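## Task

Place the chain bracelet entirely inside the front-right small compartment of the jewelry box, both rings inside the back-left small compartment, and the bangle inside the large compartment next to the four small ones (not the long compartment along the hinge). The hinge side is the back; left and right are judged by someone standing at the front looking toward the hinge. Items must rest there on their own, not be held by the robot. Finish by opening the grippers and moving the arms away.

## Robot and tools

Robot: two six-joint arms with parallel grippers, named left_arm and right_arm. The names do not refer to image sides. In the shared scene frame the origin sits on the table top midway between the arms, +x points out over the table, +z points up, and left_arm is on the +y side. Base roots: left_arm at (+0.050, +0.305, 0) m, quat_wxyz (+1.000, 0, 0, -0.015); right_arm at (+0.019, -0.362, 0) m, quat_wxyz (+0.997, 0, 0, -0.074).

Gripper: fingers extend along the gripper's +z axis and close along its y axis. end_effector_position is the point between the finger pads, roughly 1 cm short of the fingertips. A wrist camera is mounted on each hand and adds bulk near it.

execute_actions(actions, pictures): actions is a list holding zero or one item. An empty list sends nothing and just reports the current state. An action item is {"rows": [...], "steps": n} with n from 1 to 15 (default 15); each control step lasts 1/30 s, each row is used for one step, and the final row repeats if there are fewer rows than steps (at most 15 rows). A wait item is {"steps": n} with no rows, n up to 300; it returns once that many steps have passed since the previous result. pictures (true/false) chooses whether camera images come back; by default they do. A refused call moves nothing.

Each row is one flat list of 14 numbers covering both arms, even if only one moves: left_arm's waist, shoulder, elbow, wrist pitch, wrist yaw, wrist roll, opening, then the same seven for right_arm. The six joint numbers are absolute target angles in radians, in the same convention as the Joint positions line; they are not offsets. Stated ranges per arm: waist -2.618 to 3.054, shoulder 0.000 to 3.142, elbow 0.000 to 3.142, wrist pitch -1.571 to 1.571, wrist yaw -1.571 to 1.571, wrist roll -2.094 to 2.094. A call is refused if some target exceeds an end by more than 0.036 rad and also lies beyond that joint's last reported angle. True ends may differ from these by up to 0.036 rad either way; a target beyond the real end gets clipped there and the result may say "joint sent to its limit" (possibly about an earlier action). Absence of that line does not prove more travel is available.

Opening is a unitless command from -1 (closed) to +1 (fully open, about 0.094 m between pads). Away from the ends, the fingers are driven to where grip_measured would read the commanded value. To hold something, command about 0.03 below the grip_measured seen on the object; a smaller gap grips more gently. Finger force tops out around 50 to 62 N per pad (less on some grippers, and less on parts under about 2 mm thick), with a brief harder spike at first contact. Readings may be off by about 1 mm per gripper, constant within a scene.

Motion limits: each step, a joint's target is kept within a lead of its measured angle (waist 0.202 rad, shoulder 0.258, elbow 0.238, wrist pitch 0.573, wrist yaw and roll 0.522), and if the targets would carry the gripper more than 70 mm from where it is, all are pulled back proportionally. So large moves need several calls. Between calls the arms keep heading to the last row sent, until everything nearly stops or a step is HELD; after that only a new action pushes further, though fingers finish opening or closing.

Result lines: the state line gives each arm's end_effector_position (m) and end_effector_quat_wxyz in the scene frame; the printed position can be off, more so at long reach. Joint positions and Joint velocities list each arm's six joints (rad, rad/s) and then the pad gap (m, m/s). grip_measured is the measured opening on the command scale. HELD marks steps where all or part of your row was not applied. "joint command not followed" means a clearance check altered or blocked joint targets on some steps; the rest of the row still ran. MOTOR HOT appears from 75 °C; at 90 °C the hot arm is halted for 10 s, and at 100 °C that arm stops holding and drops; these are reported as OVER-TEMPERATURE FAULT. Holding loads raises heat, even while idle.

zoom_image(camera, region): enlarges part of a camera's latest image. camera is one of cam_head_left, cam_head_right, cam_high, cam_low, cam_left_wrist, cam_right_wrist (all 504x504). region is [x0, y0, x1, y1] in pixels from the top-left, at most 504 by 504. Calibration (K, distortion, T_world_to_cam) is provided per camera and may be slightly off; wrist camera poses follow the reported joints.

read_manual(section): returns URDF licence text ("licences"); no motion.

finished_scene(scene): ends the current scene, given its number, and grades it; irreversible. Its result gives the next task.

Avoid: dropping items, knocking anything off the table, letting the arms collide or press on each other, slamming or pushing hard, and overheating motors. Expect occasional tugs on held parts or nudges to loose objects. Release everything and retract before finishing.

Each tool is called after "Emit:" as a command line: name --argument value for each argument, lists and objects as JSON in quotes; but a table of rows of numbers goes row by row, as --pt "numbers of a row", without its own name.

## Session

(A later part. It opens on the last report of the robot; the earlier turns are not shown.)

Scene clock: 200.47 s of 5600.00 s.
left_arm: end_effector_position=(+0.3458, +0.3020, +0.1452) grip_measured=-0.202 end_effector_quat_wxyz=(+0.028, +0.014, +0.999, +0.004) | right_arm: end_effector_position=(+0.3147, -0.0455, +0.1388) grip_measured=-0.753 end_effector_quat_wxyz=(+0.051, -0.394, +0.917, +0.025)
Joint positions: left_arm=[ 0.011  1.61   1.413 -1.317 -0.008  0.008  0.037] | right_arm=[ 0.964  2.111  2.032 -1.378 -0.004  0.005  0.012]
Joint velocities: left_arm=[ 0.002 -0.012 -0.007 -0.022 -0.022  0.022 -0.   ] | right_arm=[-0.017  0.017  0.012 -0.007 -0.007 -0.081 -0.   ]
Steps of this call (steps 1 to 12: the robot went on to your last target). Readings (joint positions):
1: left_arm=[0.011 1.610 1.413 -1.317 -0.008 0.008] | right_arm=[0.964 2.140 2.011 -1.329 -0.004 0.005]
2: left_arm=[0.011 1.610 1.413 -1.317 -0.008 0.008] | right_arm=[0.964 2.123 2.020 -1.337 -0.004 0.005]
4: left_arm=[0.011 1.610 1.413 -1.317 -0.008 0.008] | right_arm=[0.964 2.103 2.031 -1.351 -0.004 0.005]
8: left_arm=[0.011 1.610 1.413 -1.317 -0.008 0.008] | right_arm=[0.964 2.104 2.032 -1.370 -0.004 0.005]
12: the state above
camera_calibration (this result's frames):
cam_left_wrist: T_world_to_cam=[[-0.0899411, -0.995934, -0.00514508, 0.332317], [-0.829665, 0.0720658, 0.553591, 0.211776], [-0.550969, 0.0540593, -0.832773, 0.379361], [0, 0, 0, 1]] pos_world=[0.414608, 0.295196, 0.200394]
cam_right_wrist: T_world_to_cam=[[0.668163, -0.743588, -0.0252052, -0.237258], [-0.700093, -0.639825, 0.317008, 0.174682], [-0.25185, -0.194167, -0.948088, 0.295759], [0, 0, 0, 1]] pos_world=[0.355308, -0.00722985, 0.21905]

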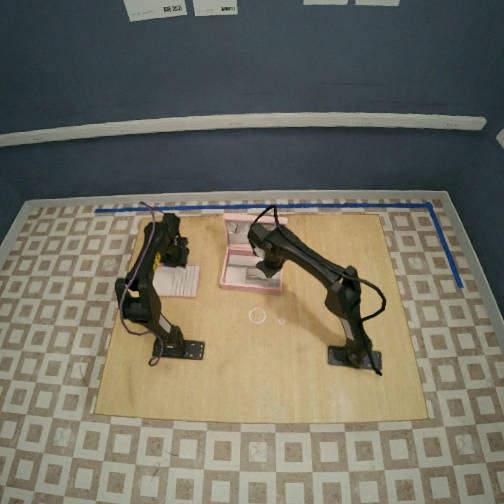

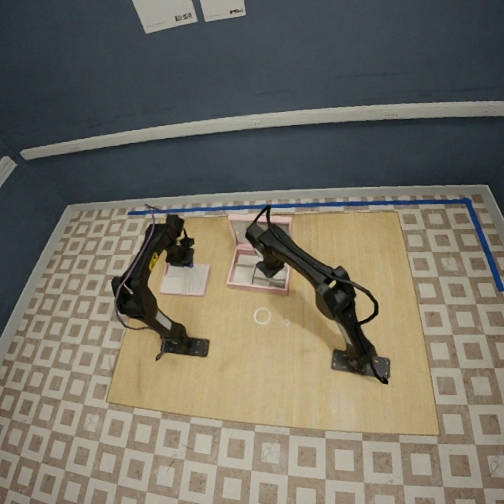

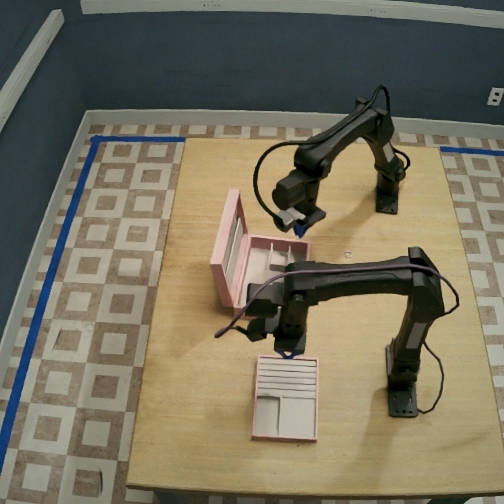

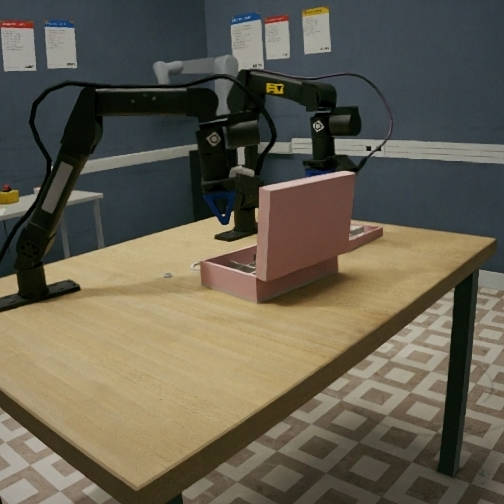

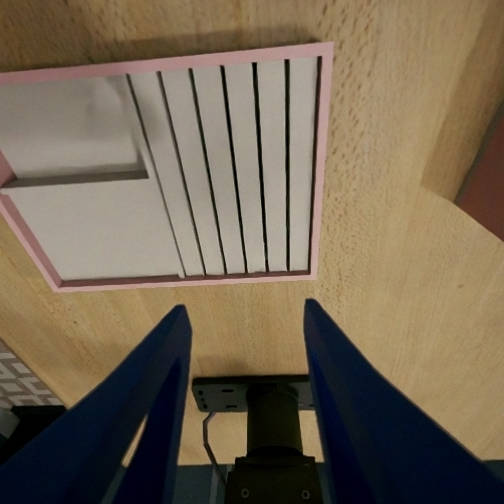

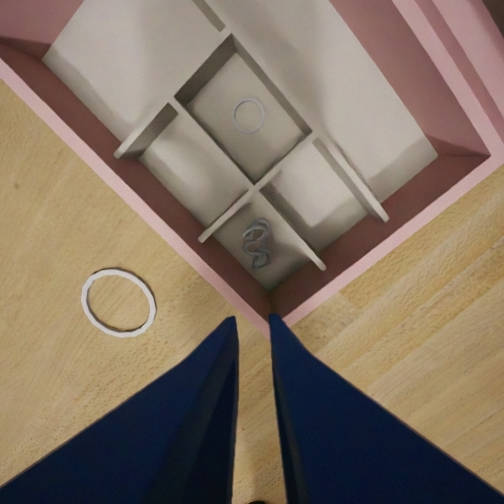

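Emit:
execute_actions --actions '[{"rows":[[-0.05,1.6,1.41,-1.3,0,0,-0.3,0.85,2.05,2.02,-1.39,0,0,-0.75],[-0.1,1.61,1.42,-1.3,0,0,-0.3,0.75,2.0,1.97,-1.39,0,0,-0.75],[-0.15,1.62,1.43,-1.3,0,0,-0.3,0.65,1.95,1.92,-1.39,0,0,-0.75],[-0.2,1.63,1.44,-1.3,0,0,-0.3,0.55,1.9,1.87,-1.39,0,0,-0.75],[-0.25,1.64,1.45,-1.3,0,0,-0.3,0.45,1.85,1.82,-1.39,0,0,-0.75],[-0.3,1.65,1.46,-1.3,0,0,-0.3,0.35,1.8,1.77,-1.39,0,0,-0.75],[-0.35,1.66,1.47,-1.3,0,0,-0.3,0.25,1.75,1.72,-1.39,0,0,-0.75],[-0.4,1.67,1.48,-1.3,0,0,-0.3,0.15,1.7,1.67,-1.39,0,0,-0.75],[-0.45,1.68,1.49,-1.3,0,0,-0.3,0.05,1.65,1.62,-1.39,0,0,-0.75],[-0.5,1.69,1.5,-1.3,0,0,-0.3,-0.05,1.6,1.57,-1.39,0,0,-0.75],[-0.55,1.7,1.5,-1.3,0,0,-0.3,-0.15,1.55,1.52,-1.39,0,0,-0.75],[-0.6,1.71,1.5,-1.3,0,0,-0.3,-0.2,1.5,1.47,-1.39,0,0,-0.75],[-0.65,1.72,1.51,-1.3,0,0,-0.3,-0.2,1.45,1.42,-1.39,0,0,-0.75],[-0.7,1.73,1.52,-1.3,0,0,-0.3,-0.2,1.4,1.4,-1.39,0,0,-0.75],[-0.75,1.74,1.52,-1.3,0,0,-0.3,-0.2,1.4,1.4,-1.39,0,0,-0.75]]}]' --pictures false

Emit:
execute_actions --actions '[{"rows":[[-0.8,1.75,1.52,-1.29,0,0,-0.3,-0.2,1.4,1.4,-1.39,0,0,-0.75],[-0.85,1.76,1.52,-1.28,0,0,-0.3,-0.2,1.4,1.4,-1.39,0,0,-0.75],[-0.9,1.77,1.52,-1.27,0,0,-0.3,-0.2,1.4,1.4,-1.39,0,0,-0.75],[-0.94,1.78,1.52,-1.26,0,0,-0.3,-0.2,1.4,1.4,-1.39,0,0,-0.75],[-0.97,1.79,1.52,-1.25,0,0,-0.3,-0.2,1.4,1.4,-1.39,0,0,-0.75],[-1.0,1.8,1.51,-1.24,0,0,-0.3,-0.2,1.4,1.4,-1.39,0,0,-0.75],[-1.015,1.81,1.5,-1.23,0,0,-0.3,-0.2,1.4,1.4,-1.39,0,0,-0.75],[-1.015,1.82,1.48,-1.21,0,0,-0.3,-0.2,1.4,1.4,-1.39,0,0,-0.75],[-1.015,1.83,1.46,-1.18,0,0,-0.3,-0.2,1.4,1.4,-1.39,0,0,-0.75],[-1.015,1.84,1.44,-1.15,0,0,-0.3,-0.2,1.4,1.4,-1.39,0,0,-0.75],[-1.015,1.845,1.42,-1.12,0,0,-0.3,-0.2,1.4,1.4,-1.39,0,0,-0.75],[-1.015,1.85,1.4,-1.09,0,0,-0.3,-0.2,1.4,1.4,-1.39,0,0,-0.75],[-1.015,1.855,1.38,-1.07,0,0,-0.3,-0.2,1.4,1.4,-1.39,0,0,-0.75]]}]' --pictures false

Emit:
execute_actions --actions '[{"steps":18}]'

Scene clock: 217.40 s of 5600.00 s.
left_arm: end_effector_position=(+0.2972, +0.1035, +0.1338) grip_measured=-0.298 end_effector_quat_wxyz=(+0.019, +0.342, +0.940, -0.004) | right_arm: end_effector_position=(+0.3096, -0.3429, +0.1874) grip_measured=-0.753 end_effector_quat_wxyz=(+0.086, -0.027, +0.996, +0.005)
Joint positions: left_arm=[-0.659  1.715  1.484 -1.302 -0.005  0.007  0.033] | right_arm=[ 0.207  1.501  1.461 -1.359 -0.005  0.003  0.012]
Joint velocities: left_arm=[-1.38   0.281  0.134 -0.022  0.022 -0.007 -0.001] | right_arm=[-2.156 -1.541 -1.057 -0.256  0.007 -0.022 -0.001]
Steps of this call (steps 1 to 30: the robot went on to your last target; steps 31 to 90: nothing new was sent; then 13.43 s passed at rest; steps 91 to 105: all 15 steps of this action). Readings (joint positions):
91: left_arm=[0.005 1.610 1.413 -1.317 -0.010 0.008] | right_arm=[0.954 2.107 2.030 -1.382 -0.009 0.004]
92: left_arm=[-0.012 1.610 1.413 -1.317 -0.012 0.008] | right_arm=[0.934 2.097 2.017 -1.379 -0.016 0.003]
94: left_arm=[-0.087 1.610 1.413 -1.315 -0.015 0.007] | right_arm=[0.861 2.052 1.962 -1.369 -0.020 0.003]
98: left_arm=[-0.308 1.639 1.437 -1.312 -0.011 0.007] | right_arm=[0.653 1.895 1.797 -1.360 -0.016 0.003]
105: the state above

Scene clock: 217.90 s of 5600.00 s.
left_arm: end_effector_position=(+0.2152, +0.0125, +0.0753) grip_measured=-0.298 end_effector_quat_wxyz=(-0.003, +0.507, +0.862, -0.002) | right_arm: end_effector_position=(+0.2684, -0.4554, +0.1961) grip_measured=-0.753 end_effector_quat_wxyz=(+0.092, +0.179, +0.979, -0.022)
Joint positions: left_arm=[-1.025  1.841  1.404 -1.138  0.006  0.007  0.033] | right_arm=[-0.208  1.401  1.406 -1.388  0.011  0.003  0.012]
Joint velocities: left_arm=[ 0.007  0.222 -0.32   0.242  0.022  0.051 -0.001] | right_arm=[ 0.002 -0.002 -0.017  0.022 -0.007  0.022 -0.   ]
Steps of this call (steps 1 to 15: all 15 steps of this action). Readings (joint positions):
1: left_arm=[-0.709 1.725 1.488 -1.300 -0.005 0.007] | right_arm=[0.127 1.456 1.435 -1.371 -0.004 0.003]
2: left_arm=[-0.759 1.735 1.491 -1.296 -0.005 0.007] | right_arm=[0.046 1.426 1.423 -1.382 -0.002 0.003]
4: left_arm=[-0.858 1.753 1.492 -1.286 -0.003 0.007] | right_arm=[-0.108 1.402 1.420 -1.388 0.002 0.003]
8: left_arm=[-1.006 1.793 1.492 -1.260 0.003 0.007] | right_arm=[-0.209 1.401 1.410 -1.388 0.016 0.003]
15: the state above

Scene clock: 218.50 s of 5600.00 s.
left_arm: end_effector_position=(+0.2185, +0.0066, +0.0663) grip_measured=-0.298 end_effector_quat_wxyz=(+0.004, +0.507, +0.862, -0.006) | right_arm: end_effector_position=(+0.2685, -0.4552, +0.1961) grip_measured=-0.753 end_effector_quat_wxyz=(+0.092, +0.178, +0.979, -0.021)
Joint positions: left_arm=[-1.025  1.857  1.388 -1.088  0.006  0.007  0.033] | right_arm=[-0.208  1.401  1.406 -1.388  0.009  0.003  0.012]
Joint velocities: left_arm=[ 0.012 -0.002 -0.007 -0.081  0.066 -0.007 -0.   ] | right_arm=[-0.007 -0.007  0.027 -0.095  0.125  0.007 -0.   ]
Steps of this call (steps 1 to 18: the robot went on to your last target). Readings (joint positions):
1: left_arm=[-1.025 1.848 1.395 -1.130 0.006 0.007] | right_arm=[-0.208 1.401 1.406 -1.388 0.010 0.003]
2: left_arm=[-1.025 1.853 1.390 -1.123 0.006 0.007] | right_arm=[-0.208 1.401 1.406 -1.388 0.010 0.003]
4: left_arm=[-1.025 1.857 1.388 -1.113 0.006 0.007] | right_arm=[-0.208 1.401 1.406 -1.388 0.010 0.003]
8: left_arm=[-1.025 1.857 1.388 -1.097 0.006 0.007] | right_arm=[-0.208 1.401 1.406 -1.388 0.010 0.003]
18: the state above
camera_calibration (this result's frames):
cam_left_wrist: T_world_to_cam=[[-0.902523, -0.430485, 0.0115969, 0.198992], [-0.342036, 0.73293, 0.588069, 0.0579617], [-0.261654, 0.526779, -0.808728, 0.191481], [0, 0, 0, 1]] pos_world=[0.249522, -0.057687, 0.118463]
cam_right_wrist: T_world_to_cam=[[-0.42446, -0.905276, -0.0175593, -0.291321], [-0.879675, 0.407707, 0.244842, 0.401263], [-0.21449, 0.119372, -0.969404, 0.395825], [0, 0, 0, 1]] pos_world=[0.314227, -0.474574, 0.280353]

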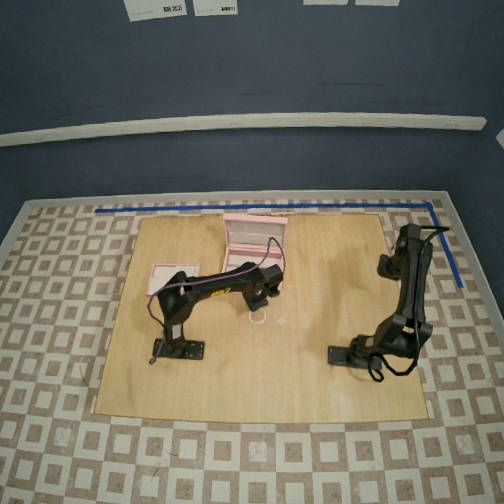

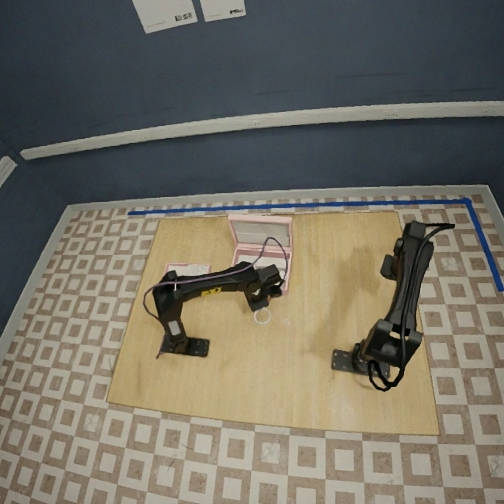

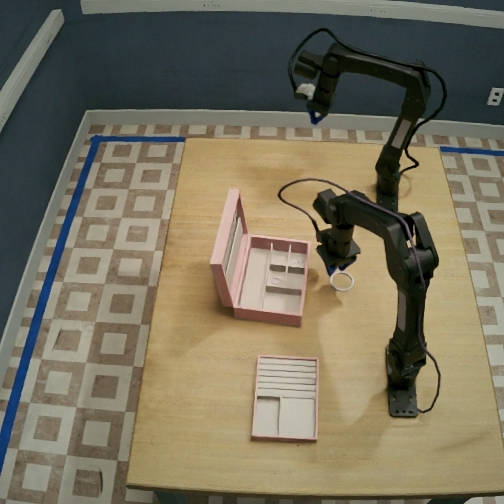

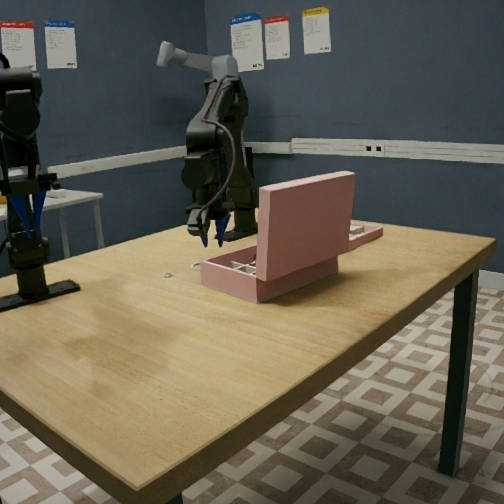

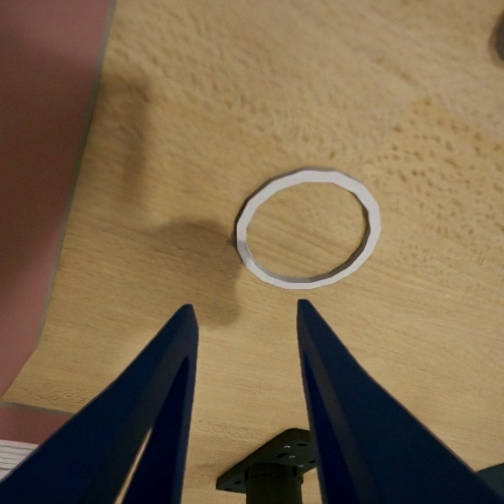

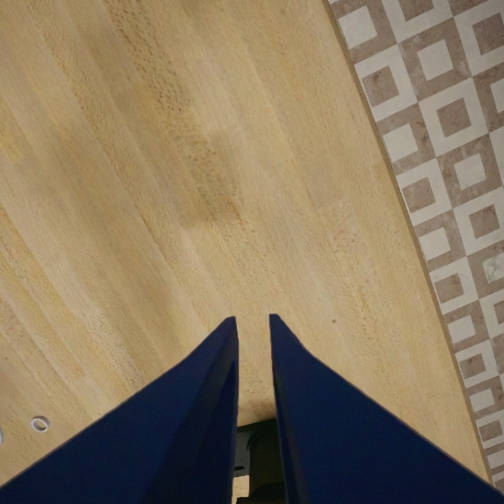

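Emit:
execute_actions --actions '[{"rows":[[-1.0,1.86,1.36,-1.05,0,0,-0.4,-0.2,1.4,1.4,-1.39,0,0,-0.75],[-1.0,1.865,1.345,-1.03,0,0,-0.4,-0.2,1.4,1.4,-1.39,0,0,-0.75],[-1.0,1.87,1.33,-1.01,0,0,-0.4,-0.2,1.4,1.4,-1.39,0,0,-0.75],[-1.0,1.875,1.315,-0.99,0,0,-0.4,-0.2,1.4,1.4,-1.39,0,0,-0.75],[-1.0,1.88,1.3,-0.97,0,0,-0.4,-0.2,1.4,1.4,-1.39,0,0,-0.75],[-1.0,1.885,1.285,-0.95,0,0,-0.4,-0.2,1.4,1.4,-1.39,0,0,-0.75],[-1.0,1.89,1.27,-0.93,0,0,-0.4,-0.2,1.4,1.4,-1.39,0,0,-0.75],[-1.0,1.9,1.255,-0.91,0,0,-0.4,-0.2,1.4,1.4,-1.39,0,0,-0.75],[-1.0,1.91,1.245,-0.895,0,0,-0.4,-0.2,1.4,1.4,-1.39,0,0,-0.75]]}]' --pictures false

Emit:
execute_actions --actions '[{"steps":15}]'

Scene clock: 229.07 s of 5600.00 s.
left_arm: end_effector_position=(+0.2182, +0.0178, +0.0173) grip_measured=-0.398 end_effector_quat_wxyz=(-0.010, +0.500, +0.866, +0.003) | right_arm: end_effector_position=(+0.2685, -0.4552, +0.1961) grip_measured=-0.753 end_effector_quat_wxyz=(+0.092, +0.178, +0.979, -0.021)
Joint positions: left_arm=[-1.01   1.91   1.254 -0.935  0.006  0.007  0.028] | right_arm=[-0.208  1.401  1.406 -1.388  0.009  0.003  0.012]
Joint velocities: left_arm=[-0.007 -0.012  0.002  0.081 -0.007 -0.037 -0.001] | right_arm=[-0.002 -0.007 -0.007  0.007 -0.037  0.022 -0.001]
Steps of this call (steps 1 to 15: the robot went on to your last target; steps 16 to 90: nothing new was sent; then 7.07 s passed at rest; steps 91 to 105: all 15 steps of this action). Readings (joint positions):
91: left_arm=[-1.024 1.857 1.386 -1.085 0.006 0.007] | right_arm=[-0.208 1.401 1.406 -1.388 0.009 0.003]
92: left_arm=[-1.022 1.857 1.382 -1.077 0.006 0.007] | right_arm=[-0.208 1.401 1.406 -1.388 0.009 0.003]
94: left_arm=[-1.015 1.857 1.361 -1.052 0.006 0.007] | right_arm=[-0.208 1.401 1.406 -1.388 0.009 0.003]
98: left_arm=[-1.010 1.866 1.300 -0.994 0.006 0.007] | right_arm=[-0.208 1.401 1.406 -1.388 0.009 0.003]
105: the state above

Scene clock: 229.57 s of 5600.00 s.
left_arm: end_effector_position=(+0.2209, +0.0132, +0.0173) grip_measured=-0.398 end_effector_quat_wxyz=(-0.001, +0.500, +0.866, -0.003) | right_arm: end_effector_position=(+0.2685, -0.4552, +0.1961) grip_measured=-0.753 end_effector_quat_wxyz=(+0.092, +0.178, +0.979, -0.021)
Joint positions: left_arm=[-1.01   1.91   1.254 -0.913  0.006  0.007  0.028] | right_arm=[-0.208  1.401  1.406 -1.388  0.009  0.003  0.012]
Joint velocities: left_arm=[ 0.022  0.007 -0.017 -0.051  0.037 -0.007 -0.   ] | right_arm=[-0.012 -0.002 -0.027  0.007  0.022 -0.037  0.   ]
Steps of this call (steps 1 to 15: the robot went on to your last target). Readings (joint positions):
1: left_arm=[-1.010 1.910 1.254 -0.931 0.006 0.007] | right_arm=[-0.208 1.401 1.406 -1.388 0.009 0.003]
2: left_arm=[-1.010 1.910 1.254 -0.926 0.006 0.007] | right_arm=[-0.208 1.401 1.406 -1.388 0.009 0.003]
4: left_arm=[-1.010 1.910 1.254 -0.921 0.006 0.007] | right_arm=[-0.208 1.401 1.406 -1.388 0.009 0.003]
8: left_arm=[-1.010 1.910 1.254 -0.916 0.006 0.007] | right_arm=[-0.208 1.401 1.406 -1.388 0.009 0.003]
15: the state above
camera_calibration (this result's frames):
cam_left_wrist: T_world_to_cam=[[-0.895612, -0.444673, 0.0120359, 0.203256], [-0.35011, 0.721327, 0.597587, 0.0846061], [-0.274413, 0.530992, -0.801714, 0.151687], [0, 0, 0, 1]] pos_world=[0.253285, -0.0511912, 0.068604]
cam_right_wrist: T_world_to_cam=[[-0.42446, -0.905276, -0.0175593, -0.291321], [-0.879675, 0.407707, 0.244842, 0.401263], [-0.21449, 0.119372, -0.969404, 0.395825], [0, 0, 0, 1]] pos_world=[0.314227, -0.474574, 0.280353]

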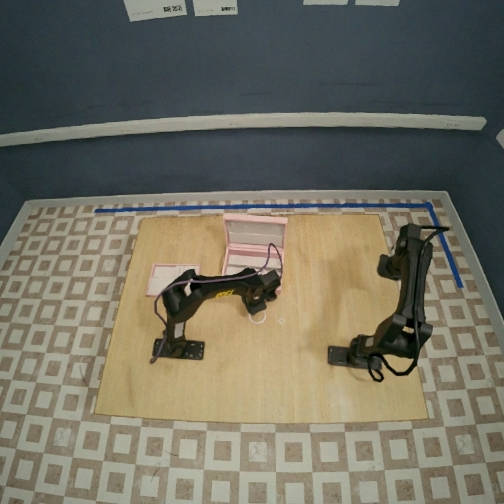

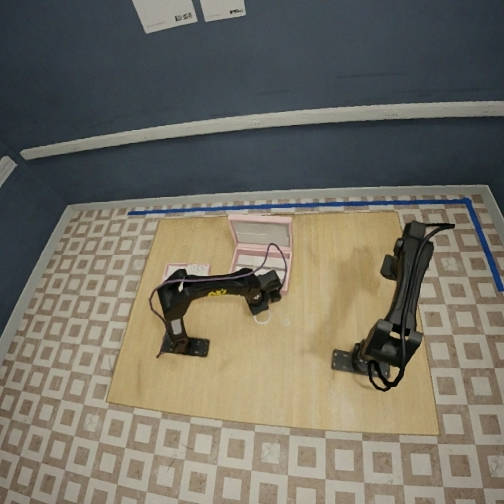

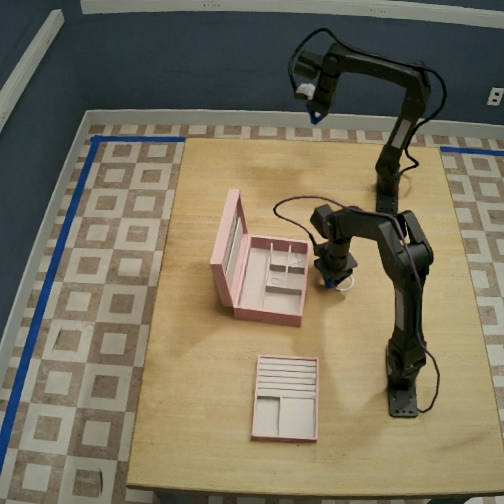

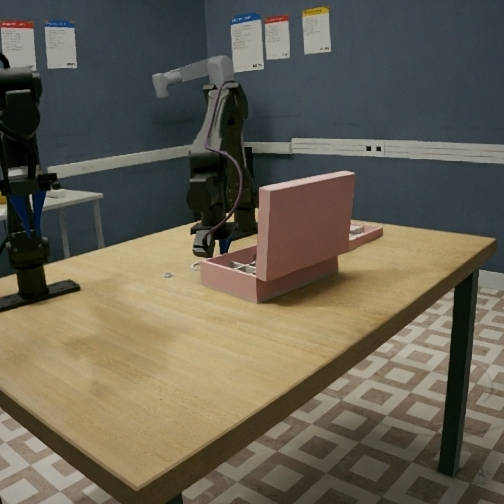

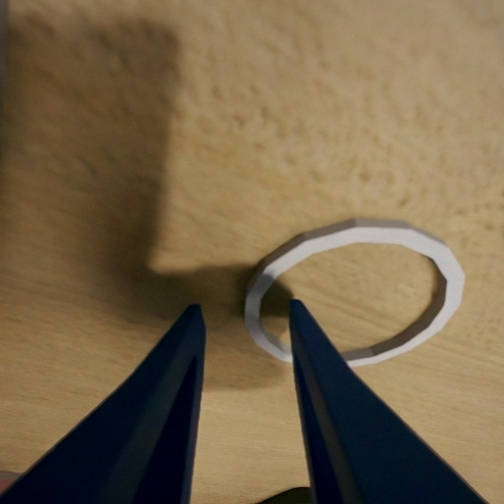

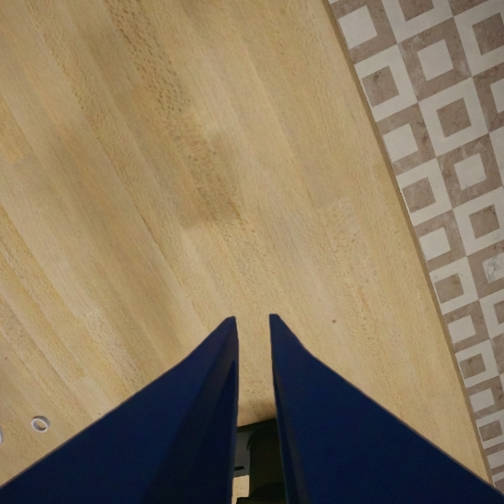

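Emit:
execute_actions --actions '[{"rows":[[-1.0,1.942,1.245,-0.89,0,0,-0.4,-0.2,1.4,1.4,-1.39,0,0,-0.75]]}]' --pictures false

Emit:
execute_actions --actions '[{"rows":[[-1.0,1.942,1.245,-0.89,0,0,-0.95,-0.2,1.4,1.4,-1.39,0,0,-0.75]]}]'

Scene clock: 233.30 s of 5600.00 s.
left_arm: end_effector_position=(+0.2212, +0.0129, +0.0141) grip_measured=-0.398 end_effector_quat_wxyz=(-0.002, +0.500, +0.866, -0.002) | right_arm: end_effector_position=(+0.2685, -0.4552, +0.1961) grip_measured=-0.753 end_effector_quat_wxyz=(+0.092, +0.178, +0.979, -0.021)
Joint positions: left_arm=[-1.01   1.92   1.254 -0.908  0.005  0.007  0.028] | right_arm=[-0.208  1.401  1.406 -1.388  0.009  0.003  0.012]
Joint velocities: left_arm=[-0.007 -0.002 -0.012 -0.007 -0.022  0.037 -0.   ] | right_arm=[-0.007  0.002 -0.017 -0.066  0.037 -0.007  0.001]
Steps of this call (steps 1 to 15: the robot went on to your last target; steps 16 to 90: nothing new was sent; then 0.23 s passed at rest; steps 91 to 105: all 15 steps of this action). Readings (joint positions):
91: left_arm=[-1.010 1.912 1.254 -0.912 0.006 0.007] | right_arm=[-0.208 1.401 1.406 -1.388 0.009 0.003]
92: left_arm=[-1.010 1.915 1.254 -0.911 0.006 0.007] | right_arm=[-0.208 1.401 1.406 -1.388 0.009 0.003]
94: left_arm=[-1.010 1.920 1.254 -0.908 0.005 0.007] | right_arm=[-0.208 1.401 1.406 -1.388 0.009 0.003]
98: left_arm=[-1.010 1.920 1.254 -0.908 0.005 0.007] | right_arm=[-0.208 1.401 1.406 -1.388 0.009 0.003]
105: the state above

Scene clock: 233.80 s of 5600.00 s.
left_arm: end_effector_position=(+0.2207, +0.0125, +0.0141) grip_measured=-0.939 end_effector_quat_wxyz=(-0.003, +0.500, +0.866, -0.003) | right_arm: end_effector_position=(+0.2685, -0.4552, +0.1961) grip_measured=-0.753 end_effector_quat_wxyz=(+0.092, +0.178, +0.979, -0.021)
Joint positions: left_arm=[-1.01   1.92   1.254 -0.907  0.009  0.007  0.003] | right_arm=[-0.208  1.401  1.406 -1.388  0.009  0.003  0.012]
Joint velocities: left_arm=[-0.012 -0.002 -0.007  0.051  0.022  0.007 -0.   ] | right_arm=[-0.012  0.017  0.002 -0.066 -0.022 -0.066 -0.001]
Steps of this call (steps 1 to 15: all 15 steps of this action). Readings (joint positions):
1: left_arm=[-1.010 1.920 1.254 -0.907 0.007 0.007] | right_arm=[-0.208 1.401 1.406 -1.388 0.009 0.003]
2: left_arm=[-1.010 1.920 1.254 -0.907 0.009 0.007] | right_arm=[-0.208 1.401 1.406 -1.388 0.009 0.003]
4: left_arm=[-1.010 1.920 1.254 -0.907 0.009 0.007] | right_arm=[-0.208 1.401 1.406 -1.388 0.009 0.003]
8: left_arm=[-1.010 1.920 1.254 -0.907 0.009 0.007] | right_arm=[-0.208 1.401 1.406 -1.388 0.009 0.003]
15: the state above
camera_calibration (this result's frames):
cam_left_wrist: T_world_to_cam=[[-0.89538, -0.445039, 0.0153434, 0.202692], [-0.347652, 0.720145, 0.600441, 0.0863573], [-0.278269, 0.532288, -0.799522, 0.150269], [0, 0, 0, 1]] pos_world=[0.253324, -0.0519703, 0.065181]
cam_right_wrist: T_world_to_cam=[[-0.42446, -0.905276, -0.0175593, -0.291321], [-0.879675, 0.407707, 0.244842, 0.401263], [-0.21449, 0.119372, -0.969404, 0.395825], [0, 0, 0, 1]] pos_world=[0.314227, -0.474574, 0.280353]

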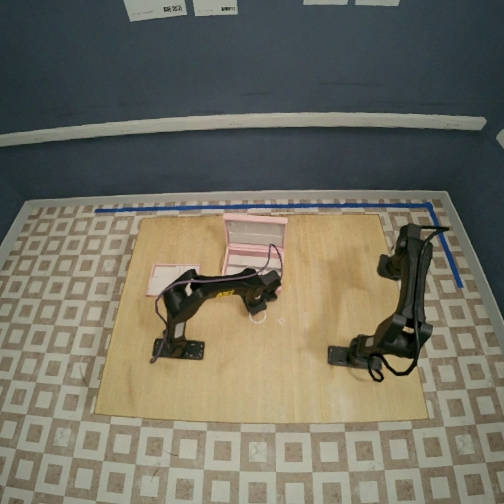

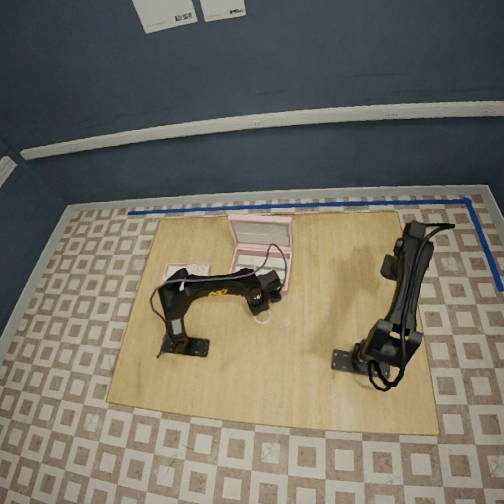

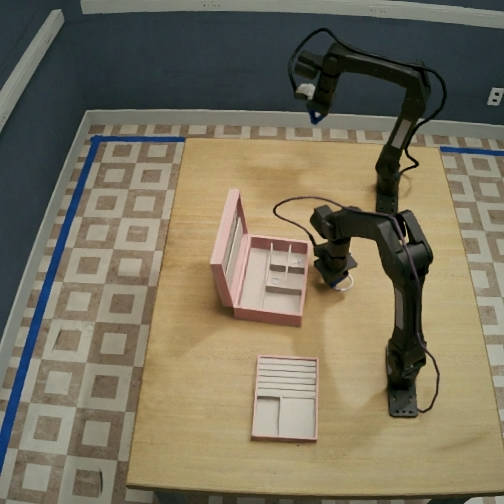

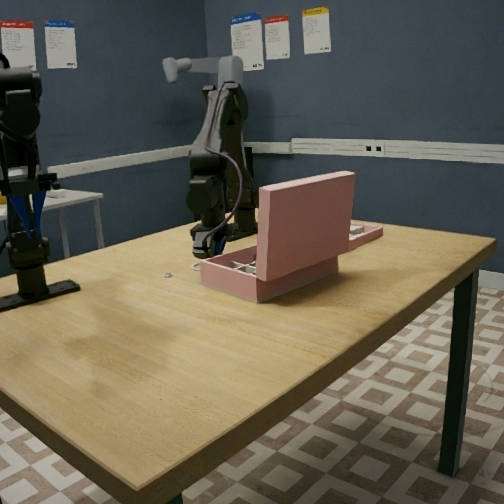

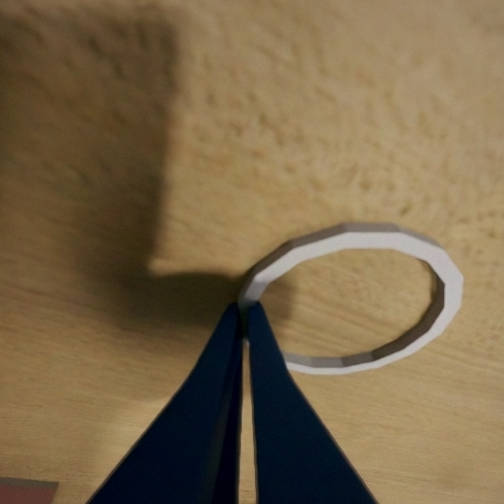

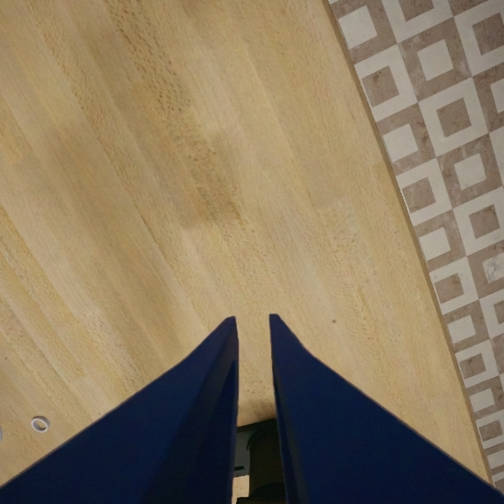

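Emit:
execute_actions --actions '[{"rows":[[-1.0,1.91,1.28,-0.93,0,0,-0.98,-0.2,1.4,1.4,-1.39,0,0,-0.75],[-1.0,1.9,1.3,-0.95,0,0,-0.98,-0.2,1.4,1.4,-1.39,0,0,-0.75],[-1.0,1.89,1.32,-0.98,0,0,-0.98,-0.2,1.4,1.4,-1.39,0,0,-0.75],[-1.0,1.88,1.34,-1.01,0,0,-0.98,-0.2,1.4,1.4,-1.39,0,0,-0.75],[-1.0,1.87,1.36,-1.04,0,0,-0.98,-0.2,1.4,1.4,-1.39,0,0,-0.75],[-1.0,1.86,1.38,-1.07,0,0,-0.98,-0.2,1.4,1.4,-1.39,0,0,-0.75],[-1.0,1.85,1.4,-1.1,0,0,-0.98,-0.2,1.4,1.4,-1.39,0,0,-0.75],[-1.0,1.84,1.42,-1.13,0,0,-0.98,-0.2,1.4,1.4,-1.39,0,0,-0.75],[-1.0,1.83,1.445,-1.16,0,0,-0.98,-0.2,1.4,1.4,-1.39,0,0,-0.75],[-1.0,1.82,1.47,-1.19,0,0,-0.98,-0.2,1.4,1.4,-1.39,0,0,-0.75],[-1.0,1.815,1.495,-1.22,0,0,-0.98,-0.2,1.4,1.4,-1.39,0,0,-0.75],[-1.0,1.81,1.52,-1.25,0,0,-0.98,-0.2,1.4,1.4,-1.39,0,0,-0.75],[-1.0,1.81,1.545,-1.28,0,0,-0.98,-0.2,1.4,1.4,-1.39,0,0,-0.75],[-1.0,1.81,1.57,-1.31,0,0,-0.98,-0.2,1.4,1.4,-1.39,0,0,-0.75]]}]' --pictures false

Emit:
execute_actions --actions '[{"rows":[[-0.98,1.82,1.59,-1.32,0,0.15,-0.98,-0.2,1.4,1.4,-1.39,0,0,-0.75],[-0.95,1.83,1.61,-1.33,0,0.3,-0.98,-0.2,1.4,1.4,-1.39,0,0,-0.75],[-0.92,1.85,1.64,-1.34,0,0.45,-0.98,-0.2,1.4,1.4,-1.39,0,0,-0.75],[-0.89,1.87,1.67,-1.35,0,0.6,-0.98,-0.2,1.4,1.4,-1.39,0,0,-0.75],[-0.86,1.89,1.7,-1.36,0,0.75,-0.98,-0.2,1.4,1.4,-1.39,0,0,-0.75],[-0.83,1.91,1.72,-1.36,0,0.9,-0.98,-0.2,1.4,1.4,-1.39,0,0,-0.75],[-0.8,1.93,1.75,-1.37,0,1.05,-0.98,-0.2,1.4,1.4,-1.39,0,0,-0.75],[-0.77,1.95,1.77,-1.37,0,1.2,-0.98,-0.2,1.4,1.4,-1.39,0,0,-0.75],[-0.74,1.97,1.79,-1.37,0,1.35,-0.98,-0.2,1.4,1.4,-1.39,0,0,-0.75],[-0.71,1.99,1.81,-1.37,0,1.5,-0.98,-0.2,1.4,1.4,-1.39,0,0,-0.75],[-0.68,2.0,1.83,-1.37,0,1.65,-0.98,-0.2,1.4,1.4,-1.39,0,0,-0.75],[-0.66,2.02,1.85,-1.37,0,1.8,-0.98,-0.2,1.4,1.4,-1.39,0,0,-0.75],[-0.64,2.03,1.86,-1.37,0,1.9,-0.98,-0.2,1.4,1.4,-1.39,0,0,-0.75],[-0.63,2.04,1.87,-1.37,0,2.0,-0.98,-0.2,1.4,1.4,-1.39,0,0,-0.75],[-0.62,2.055,1.88,-1.37,0,2.05,-0.98,-0.2,1.4,1.4,-1.39,0,0,-0.75]]}]' --pictures false

Emit:
execute_actions --actions '[{"steps":25}]'

Scene clock: 254.60 s of 5600.00 s.
left_arm: end_effector_position=(+0.2302, -0.0031, +0.1091) grip_measured=-0.963 end_effector_quat_wxyz=(+0.029, +0.500, +0.865, -0.021) | right_arm: end_effector_position=(+0.2685, -0.4552, +0.1961) grip_measured=-0.753 end_effector_quat_wxyz=(+0.092, +0.178, +0.979, -0.021)
Joint positions: left_arm=[-1.01   1.833  1.526 -1.193  0.007  0.007  0.002] | right_arm=[-0.208  1.401  1.406 -1.388  0.009  0.003  0.012]
Joint velocities: left_arm=[-0.002 -0.212  0.559 -0.52  -0.022 -0.007 -0.   ] | right_arm=[-0.017  0.007  0.017  0.022 -0.051 -0.007  0.   ]
Steps of this call (steps 1 to 15: the robot went on to your last target; steps 16 to 90: nothing new was sent; then 17.30 s passed at rest; steps 91 to 105: all 15 steps of this action). Readings (joint positions):
91: left_arm=[-1.010 1.920 1.254 -0.907 0.009 0.007] | right_arm=[-0.208 1.401 1.406 -1.388 0.009 0.003]
92: left_arm=[-1.010 1.920 1.257 -0.911 0.008 0.007] | right_arm=[-0.208 1.401 1.406 -1.388 0.009 0.003]
94: left_arm=[-1.010 1.920 1.275 -0.937 0.008 0.007] | right_arm=[-0.208 1.401 1.406 -1.388 0.009 0.003]
98: left_arm=[-1.010 1.901 1.349 -1.017 0.007 0.007] | right_arm=[-0.208 1.401 1.406 -1.388 0.009 0.003]
105: the state above

Scene clock: 255.10 s of 5600.00 s.
left_arm: end_effector_position=(+0.3639, +0.0590, +0.1181) grip_measured=-0.963 end_effector_quat_wxyz=(+0.021, +0.840, +0.542, +0.008) | right_arm: end_effector_position=(+0.2685, -0.4552, +0.1961) grip_measured=-0.753 end_effector_quat_wxyz=(+0.092, +0.178, +0.979, -0.021)
Joint positions: left_arm=[-0.637  2.029  1.832 -1.33  -0.001  1.329  0.002] | right_arm=[-0.208  1.401  1.406 -1.388  0.009  0.003  0.012]
Joint velocities: left_arm=[ 0.52   0.398  0.281 -0.051 -0.022  2.821  0.   ] | right_arm=[-0.002 -0.002  0.007 -0.022 -0.037 -0.095 -0.   ]
Steps of this call (steps 1 to 15: all 15 steps of this action). Readings (joint positions):
1: left_arm=[-1.008 1.828 1.545 -1.212 0.007 0.029] | right_arm=[-0.208 1.401 1.406 -1.388 0.009 0.003]
2: left_arm=[-1.001 1.828 1.563 -1.231 0.007 0.077] | right_arm=[-0.208 1.401 1.406 -1.388 0.009 0.003]
4: left_arm=[-0.968 1.835 1.601 -1.268 0.009 0.231] | right_arm=[-0.208 1.401 1.406 -1.388 0.009 0.003]
8: left_arm=[-0.840 1.894 1.709 -1.316 0.008 0.629] | right_arm=[-0.208 1.401 1.406 -1.388 0.009 0.003]
15: the state above

Scene clock: 255.93 s of 5600.00 s.
left_arm: end_effector_position=(+0.3703, +0.0684, +0.1109) grip_measured=-0.963 end_effector_quat_wxyz=(+0.004, +0.974, +0.228, +0.007) | right_arm: end_effector_position=(+0.2685, -0.4552, +0.1961) grip_measured=-0.753 end_effector_quat_wxyz=(+0.092, +0.178, +0.979, -0.021)
Joint positions: left_arm=[-0.611  2.055  1.843 -1.343 -0.007  2.039  0.002] | right_arm=[-0.208  1.401  1.406 -1.388  0.009  0.003  0.012]
Joint velocities: left_arm=[-0.002  0.002 -0.012  0.022  0.022 -0.007  0.   ] | right_arm=[-0.022 -0.017 -0.017 -0.066 -0.051 -0.022 -0.   ]
Steps of this call (steps 1 to 25: the robot went on to your last target). Readings (joint positions):
1: left_arm=[-0.623 2.040 1.839 -1.330 -0.003 1.429] | right_arm=[-0.208 1.401 1.406 -1.388 0.009 0.003]
2: left_arm=[-0.614 2.048 1.842 -1.330 -0.005 1.529] | right_arm=[-0.208 1.401 1.406 -1.388 0.009 0.003]
4: left_arm=[-0.610 2.055 1.843 -1.333 -0.007 1.712] | right_arm=[-0.208 1.401 1.406 -1.388 0.009 0.003]
8: left_arm=[-0.611 2.055 1.843 -1.340 -0.007 1.907] | right_arm=[-0.208 1.401 1.406 -1.388 0.009 0.003]
25: the state above
camera_calibration (this result's frames):
cam_left_wrist: T_world_to_cam=[[-0.388513, 0.921437, -0.00347245, 0.0809078], [0.729386, 0.309836, 0.609916, -0.331814], [0.563075, 0.234428, -0.792458, -0.0524715], [0, 0, 0, 1]] pos_world=[0.303, 0.0405571, 0.161078]
cam_right_wrist: T_world_to_cam=[[-0.42446, -0.905276, -0.0175593, -0.291321], [-0.879675, 0.407707, 0.244842, 0.401263], [-0.21449, 0.119372, -0.969404, 0.395825], [0, 0, 0, 1]] pos_world=[0.314227, -0.474574, 0.280353]

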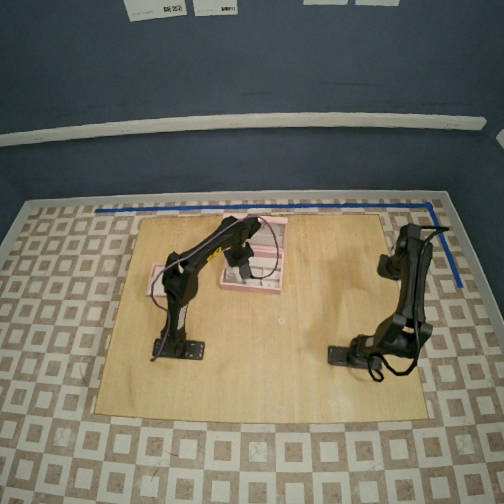

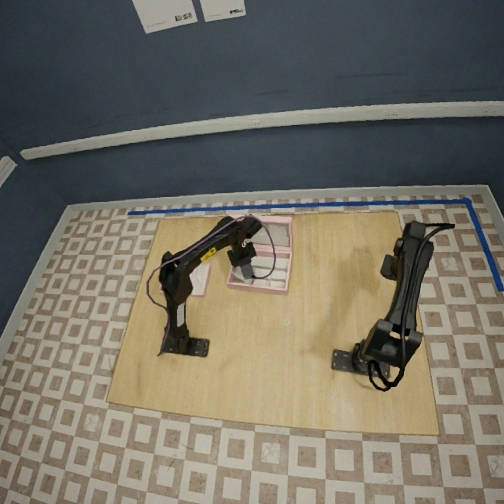

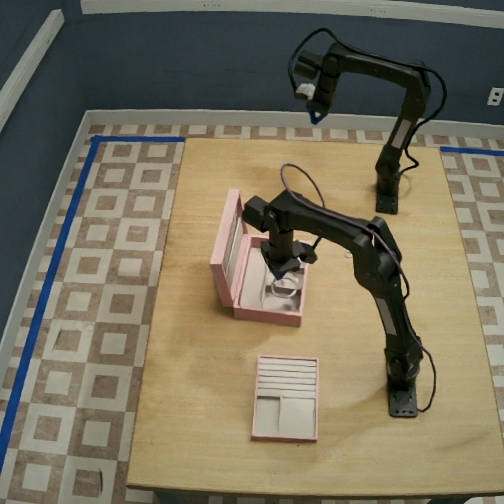

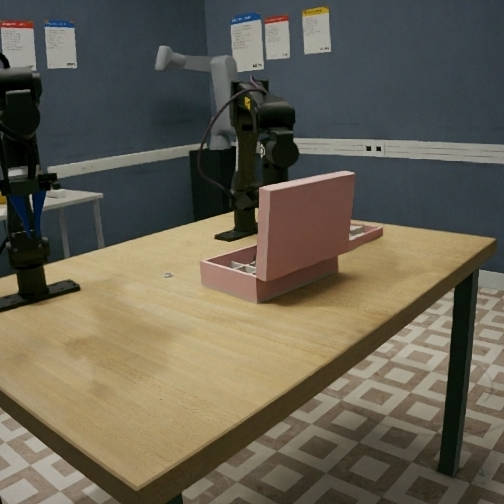

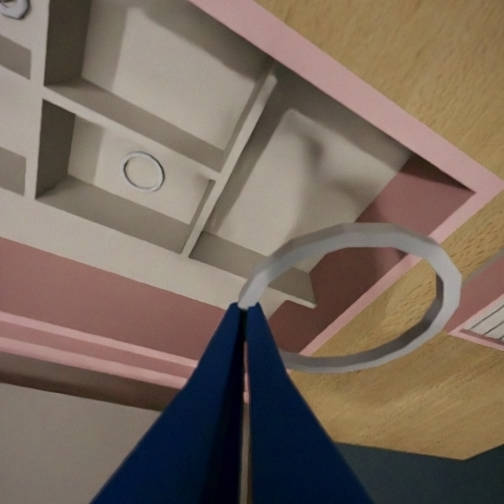

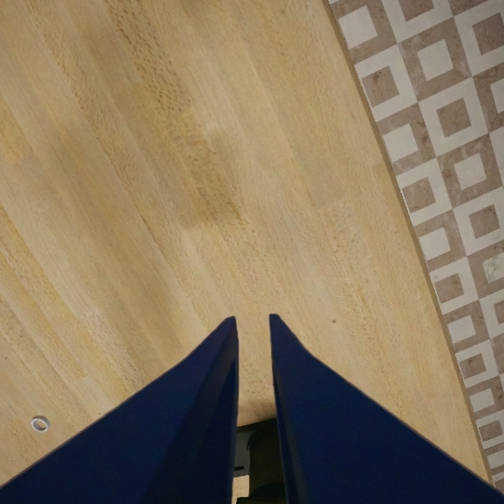

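Emit:
execute_actions --actions '[{"rows":[[-0.62,2.055,1.83,-1.32,0,2.05,-0.98,-0.2,1.4,1.4,-1.39,0,0,-0.75],[-0.62,2.06,1.81,-1.29,0,2.05,-0.98,-0.2,1.4,1.4,-1.39,0,0,-0.75],[-0.62,2.065,1.79,-1.27,0,2.05,-0.98,-0.2,1.4,1.4,-1.39,0,0,-0.75],[-0.62,2.07,1.77,-1.24,0,2.05,-0.98,-0.2,1.4,1.4,-1.39,0,0,-0.75],[-0.62,2.075,1.75,-1.22,0,2.05,-0.98,-0.2,1.4,1.4,-1.39,0,0,-0.75],[-0.62,2.08,1.73,-1.19,0,2.05,-0.98,-0.2,1.4,1.4,-1.39,0,0,-0.75],[-0.62,2.085,1.71,-1.17,0,2.05,-0.98,-0.2,1.4,1.4,-1.39,0,0,-0.75],[-0.62,2.09,1.69,-1.14,0,2.05,-0.98,-0.2,1.4,1.4,-1.39,0,0,-0.75],[-0.62,2.095,1.67,-1.12,0,2.05,-0.98,-0.2,1.4,1.4,-1.39,0,0,-0.75],[-0.62,2.1,1.65,-1.09,0,2.05,-0.98,-0.2,1.4,1.4,-1.39,0,0,-0.75],[-0.62,2.1,1.635,-1.07,0,2.05,-0.98,-0.2,1.4,1.4,-1.39,0,0,-0.75],[-0.62,2.1,1.625,-1.055,0,2.05,-0.98,-0.2,1.4,1.4,-1.39,0,0,-0.75]]}]' --pictures false

Emit:
execute_actions --actions '[{"steps":15}]'

Scene clock: 266.43 s of 5600.00 s.
left_arm: end_effector_position=(+0.3689, +0.0695, +0.0404) grip_measured=-0.963 end_effector_quat_wxyz=(-0.006, +0.974, +0.227, -0.001) | right_arm: end_effector_position=(+0.2685, -0.4552, +0.1961) grip_measured=-0.753 end_effector_quat_wxyz=(+0.092, +0.178, +0.979, -0.021)
Joint positions: left_arm=[-0.611  2.104  1.635 -1.112 -0.007  2.042  0.002] | right_arm=[-0.208  1.401  1.406 -1.388  0.009  0.003  0.012]
Joint velocities: left_arm=[-0.007  0.125 -0.129  0.227  0.022  0.022  0.001] | right_arm=[ 0.007  0.002 -0.017 -0.095 -0.022  0.022 -0.   ]
Steps of this call (steps 1 to 30: the robot went on to your last target; steps 31 to 90: nothing new was sent; then 7.00 s passed at rest; steps 91 to 105: all 15 steps of this action). Readings (joint positions):
91: left_arm=[-0.611 2.055 1.843 -1.342 -0.007 2.041] | right_arm=[-0.208 1.401 1.406 -1.388 0.009 0.003]
92: left_arm=[-0.611 2.055 1.840 -1.336 -0.007 2.041] | right_arm=[-0.208 1.401 1.406 -1.388 0.009 0.003]
94: left_arm=[-0.611 2.055 1.821 -1.309 -0.007 2.042] | right_arm=[-0.208 1.401 1.406 -1.388 0.009 0.003]
98: left_arm=[-0.611 2.060 1.743 -1.235 -0.007 2.042] | right_arm=[-0.208 1.401 1.406 -1.388 0.009 0.003]
105: the state above

Scene clock: 266.93 s of 5600.00 s.
left_arm: end_effector_position=(+0.3770, +0.0634, +0.0384) grip_measured=-0.963 end_effector_quat_wxyz=(+0.009, +0.974, +0.227, +0.012) | right_arm: end_effector_position=(+0.2685, -0.4552, +0.1961) grip_measured=-0.753 end_effector_quat_wxyz=(+0.092, +0.178, +0.979, -0.021)
Joint positions: left_arm=[-0.611  2.107  1.632 -1.067 -0.007  2.042  0.002] | right_arm=[-0.208  1.401  1.406 -1.388  0.009  0.003  0.012]
Joint velocities: left_arm=[ 0.007 -0.012 -0.012 -0.007  0.051  0.022 -0.001] | right_arm=[ 0.012  0.007 -0.017  0.007  0.007  0.066  0.   ]
Steps of this call (steps 1 to 15: the robot went on to your last target). Readings (joint positions):
1: left_arm=[-0.611 2.106 1.632 -1.104 -0.007 2.042] | right_arm=[-0.208 1.401 1.406 -1.388 0.009 0.003]
2: left_arm=[-0.611 2.107 1.632 -1.098 -0.007 2.042] | right_arm=[-0.208 1.401 1.406 -1.388 0.009 0.003]
4: left_arm=[-0.611 2.107 1.632 -1.085 -0.007 2.042] | right_arm=[-0.208 1.401 1.406 -1.388 0.009 0.003]
8: left_arm=[-0.611 2.107 1.632 -1.072 -0.007 2.042] | right_arm=[-0.208 1.401 1.406 -1.388 0.009 0.003]
15: the state above
camera_calibration (this result's frames):
cam_left_wrist: T_world_to_cam=[[-0.385601, 0.922545, -0.0149317, 0.0871885], [0.72377, 0.312476, 0.615236, -0.289223], [0.572249, 0.226429, -0.788202, -0.115627], [0, 0, 0, 1]] pos_world=[0.309118, 0.0361213, 0.0881051]
cam_right_wrist: T_world_to_cam=[[-0.42446, -0.905276, -0.0175593, -0.291321], [-0.879675, 0.407707, 0.244842, 0.401263], [-0.21449, 0.119372, -0.969404, 0.395825], [0, 0, 0, 1]] pos_world=[0.314227, -0.474574, 0.280353]

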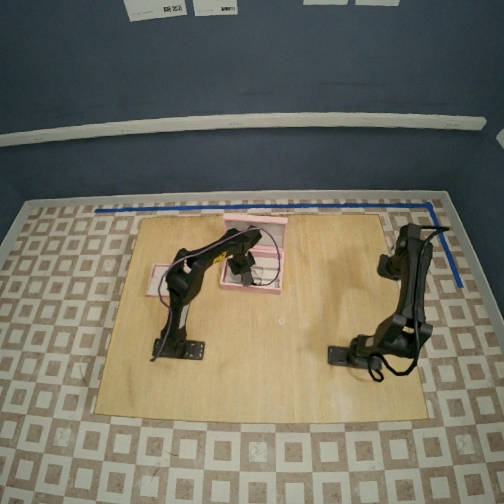

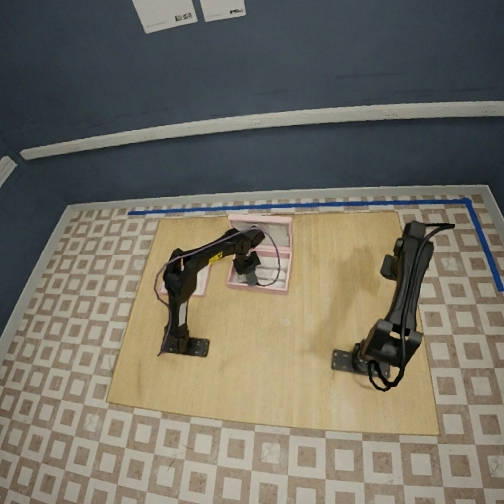

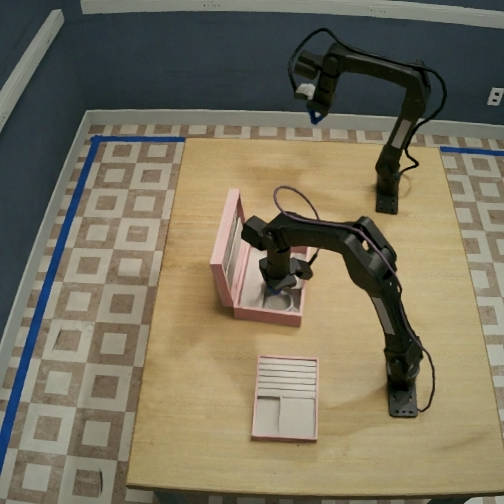

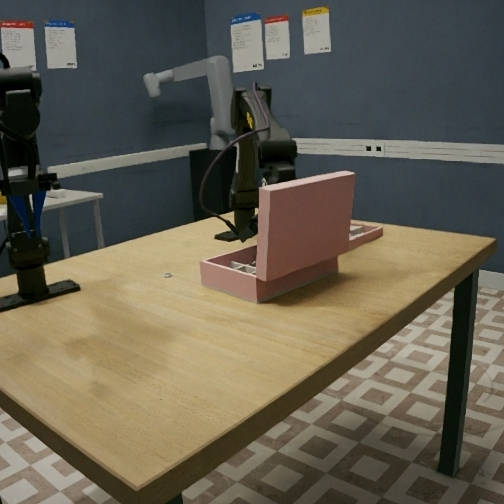

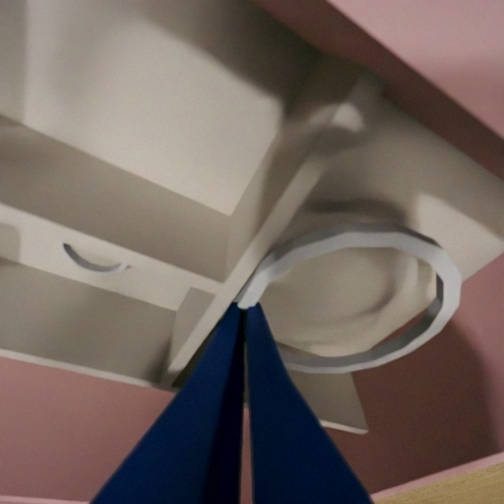

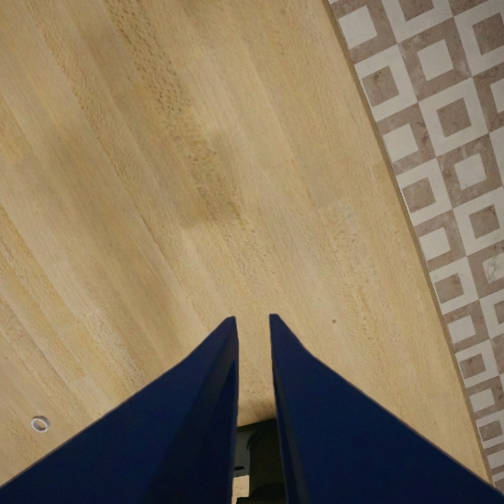

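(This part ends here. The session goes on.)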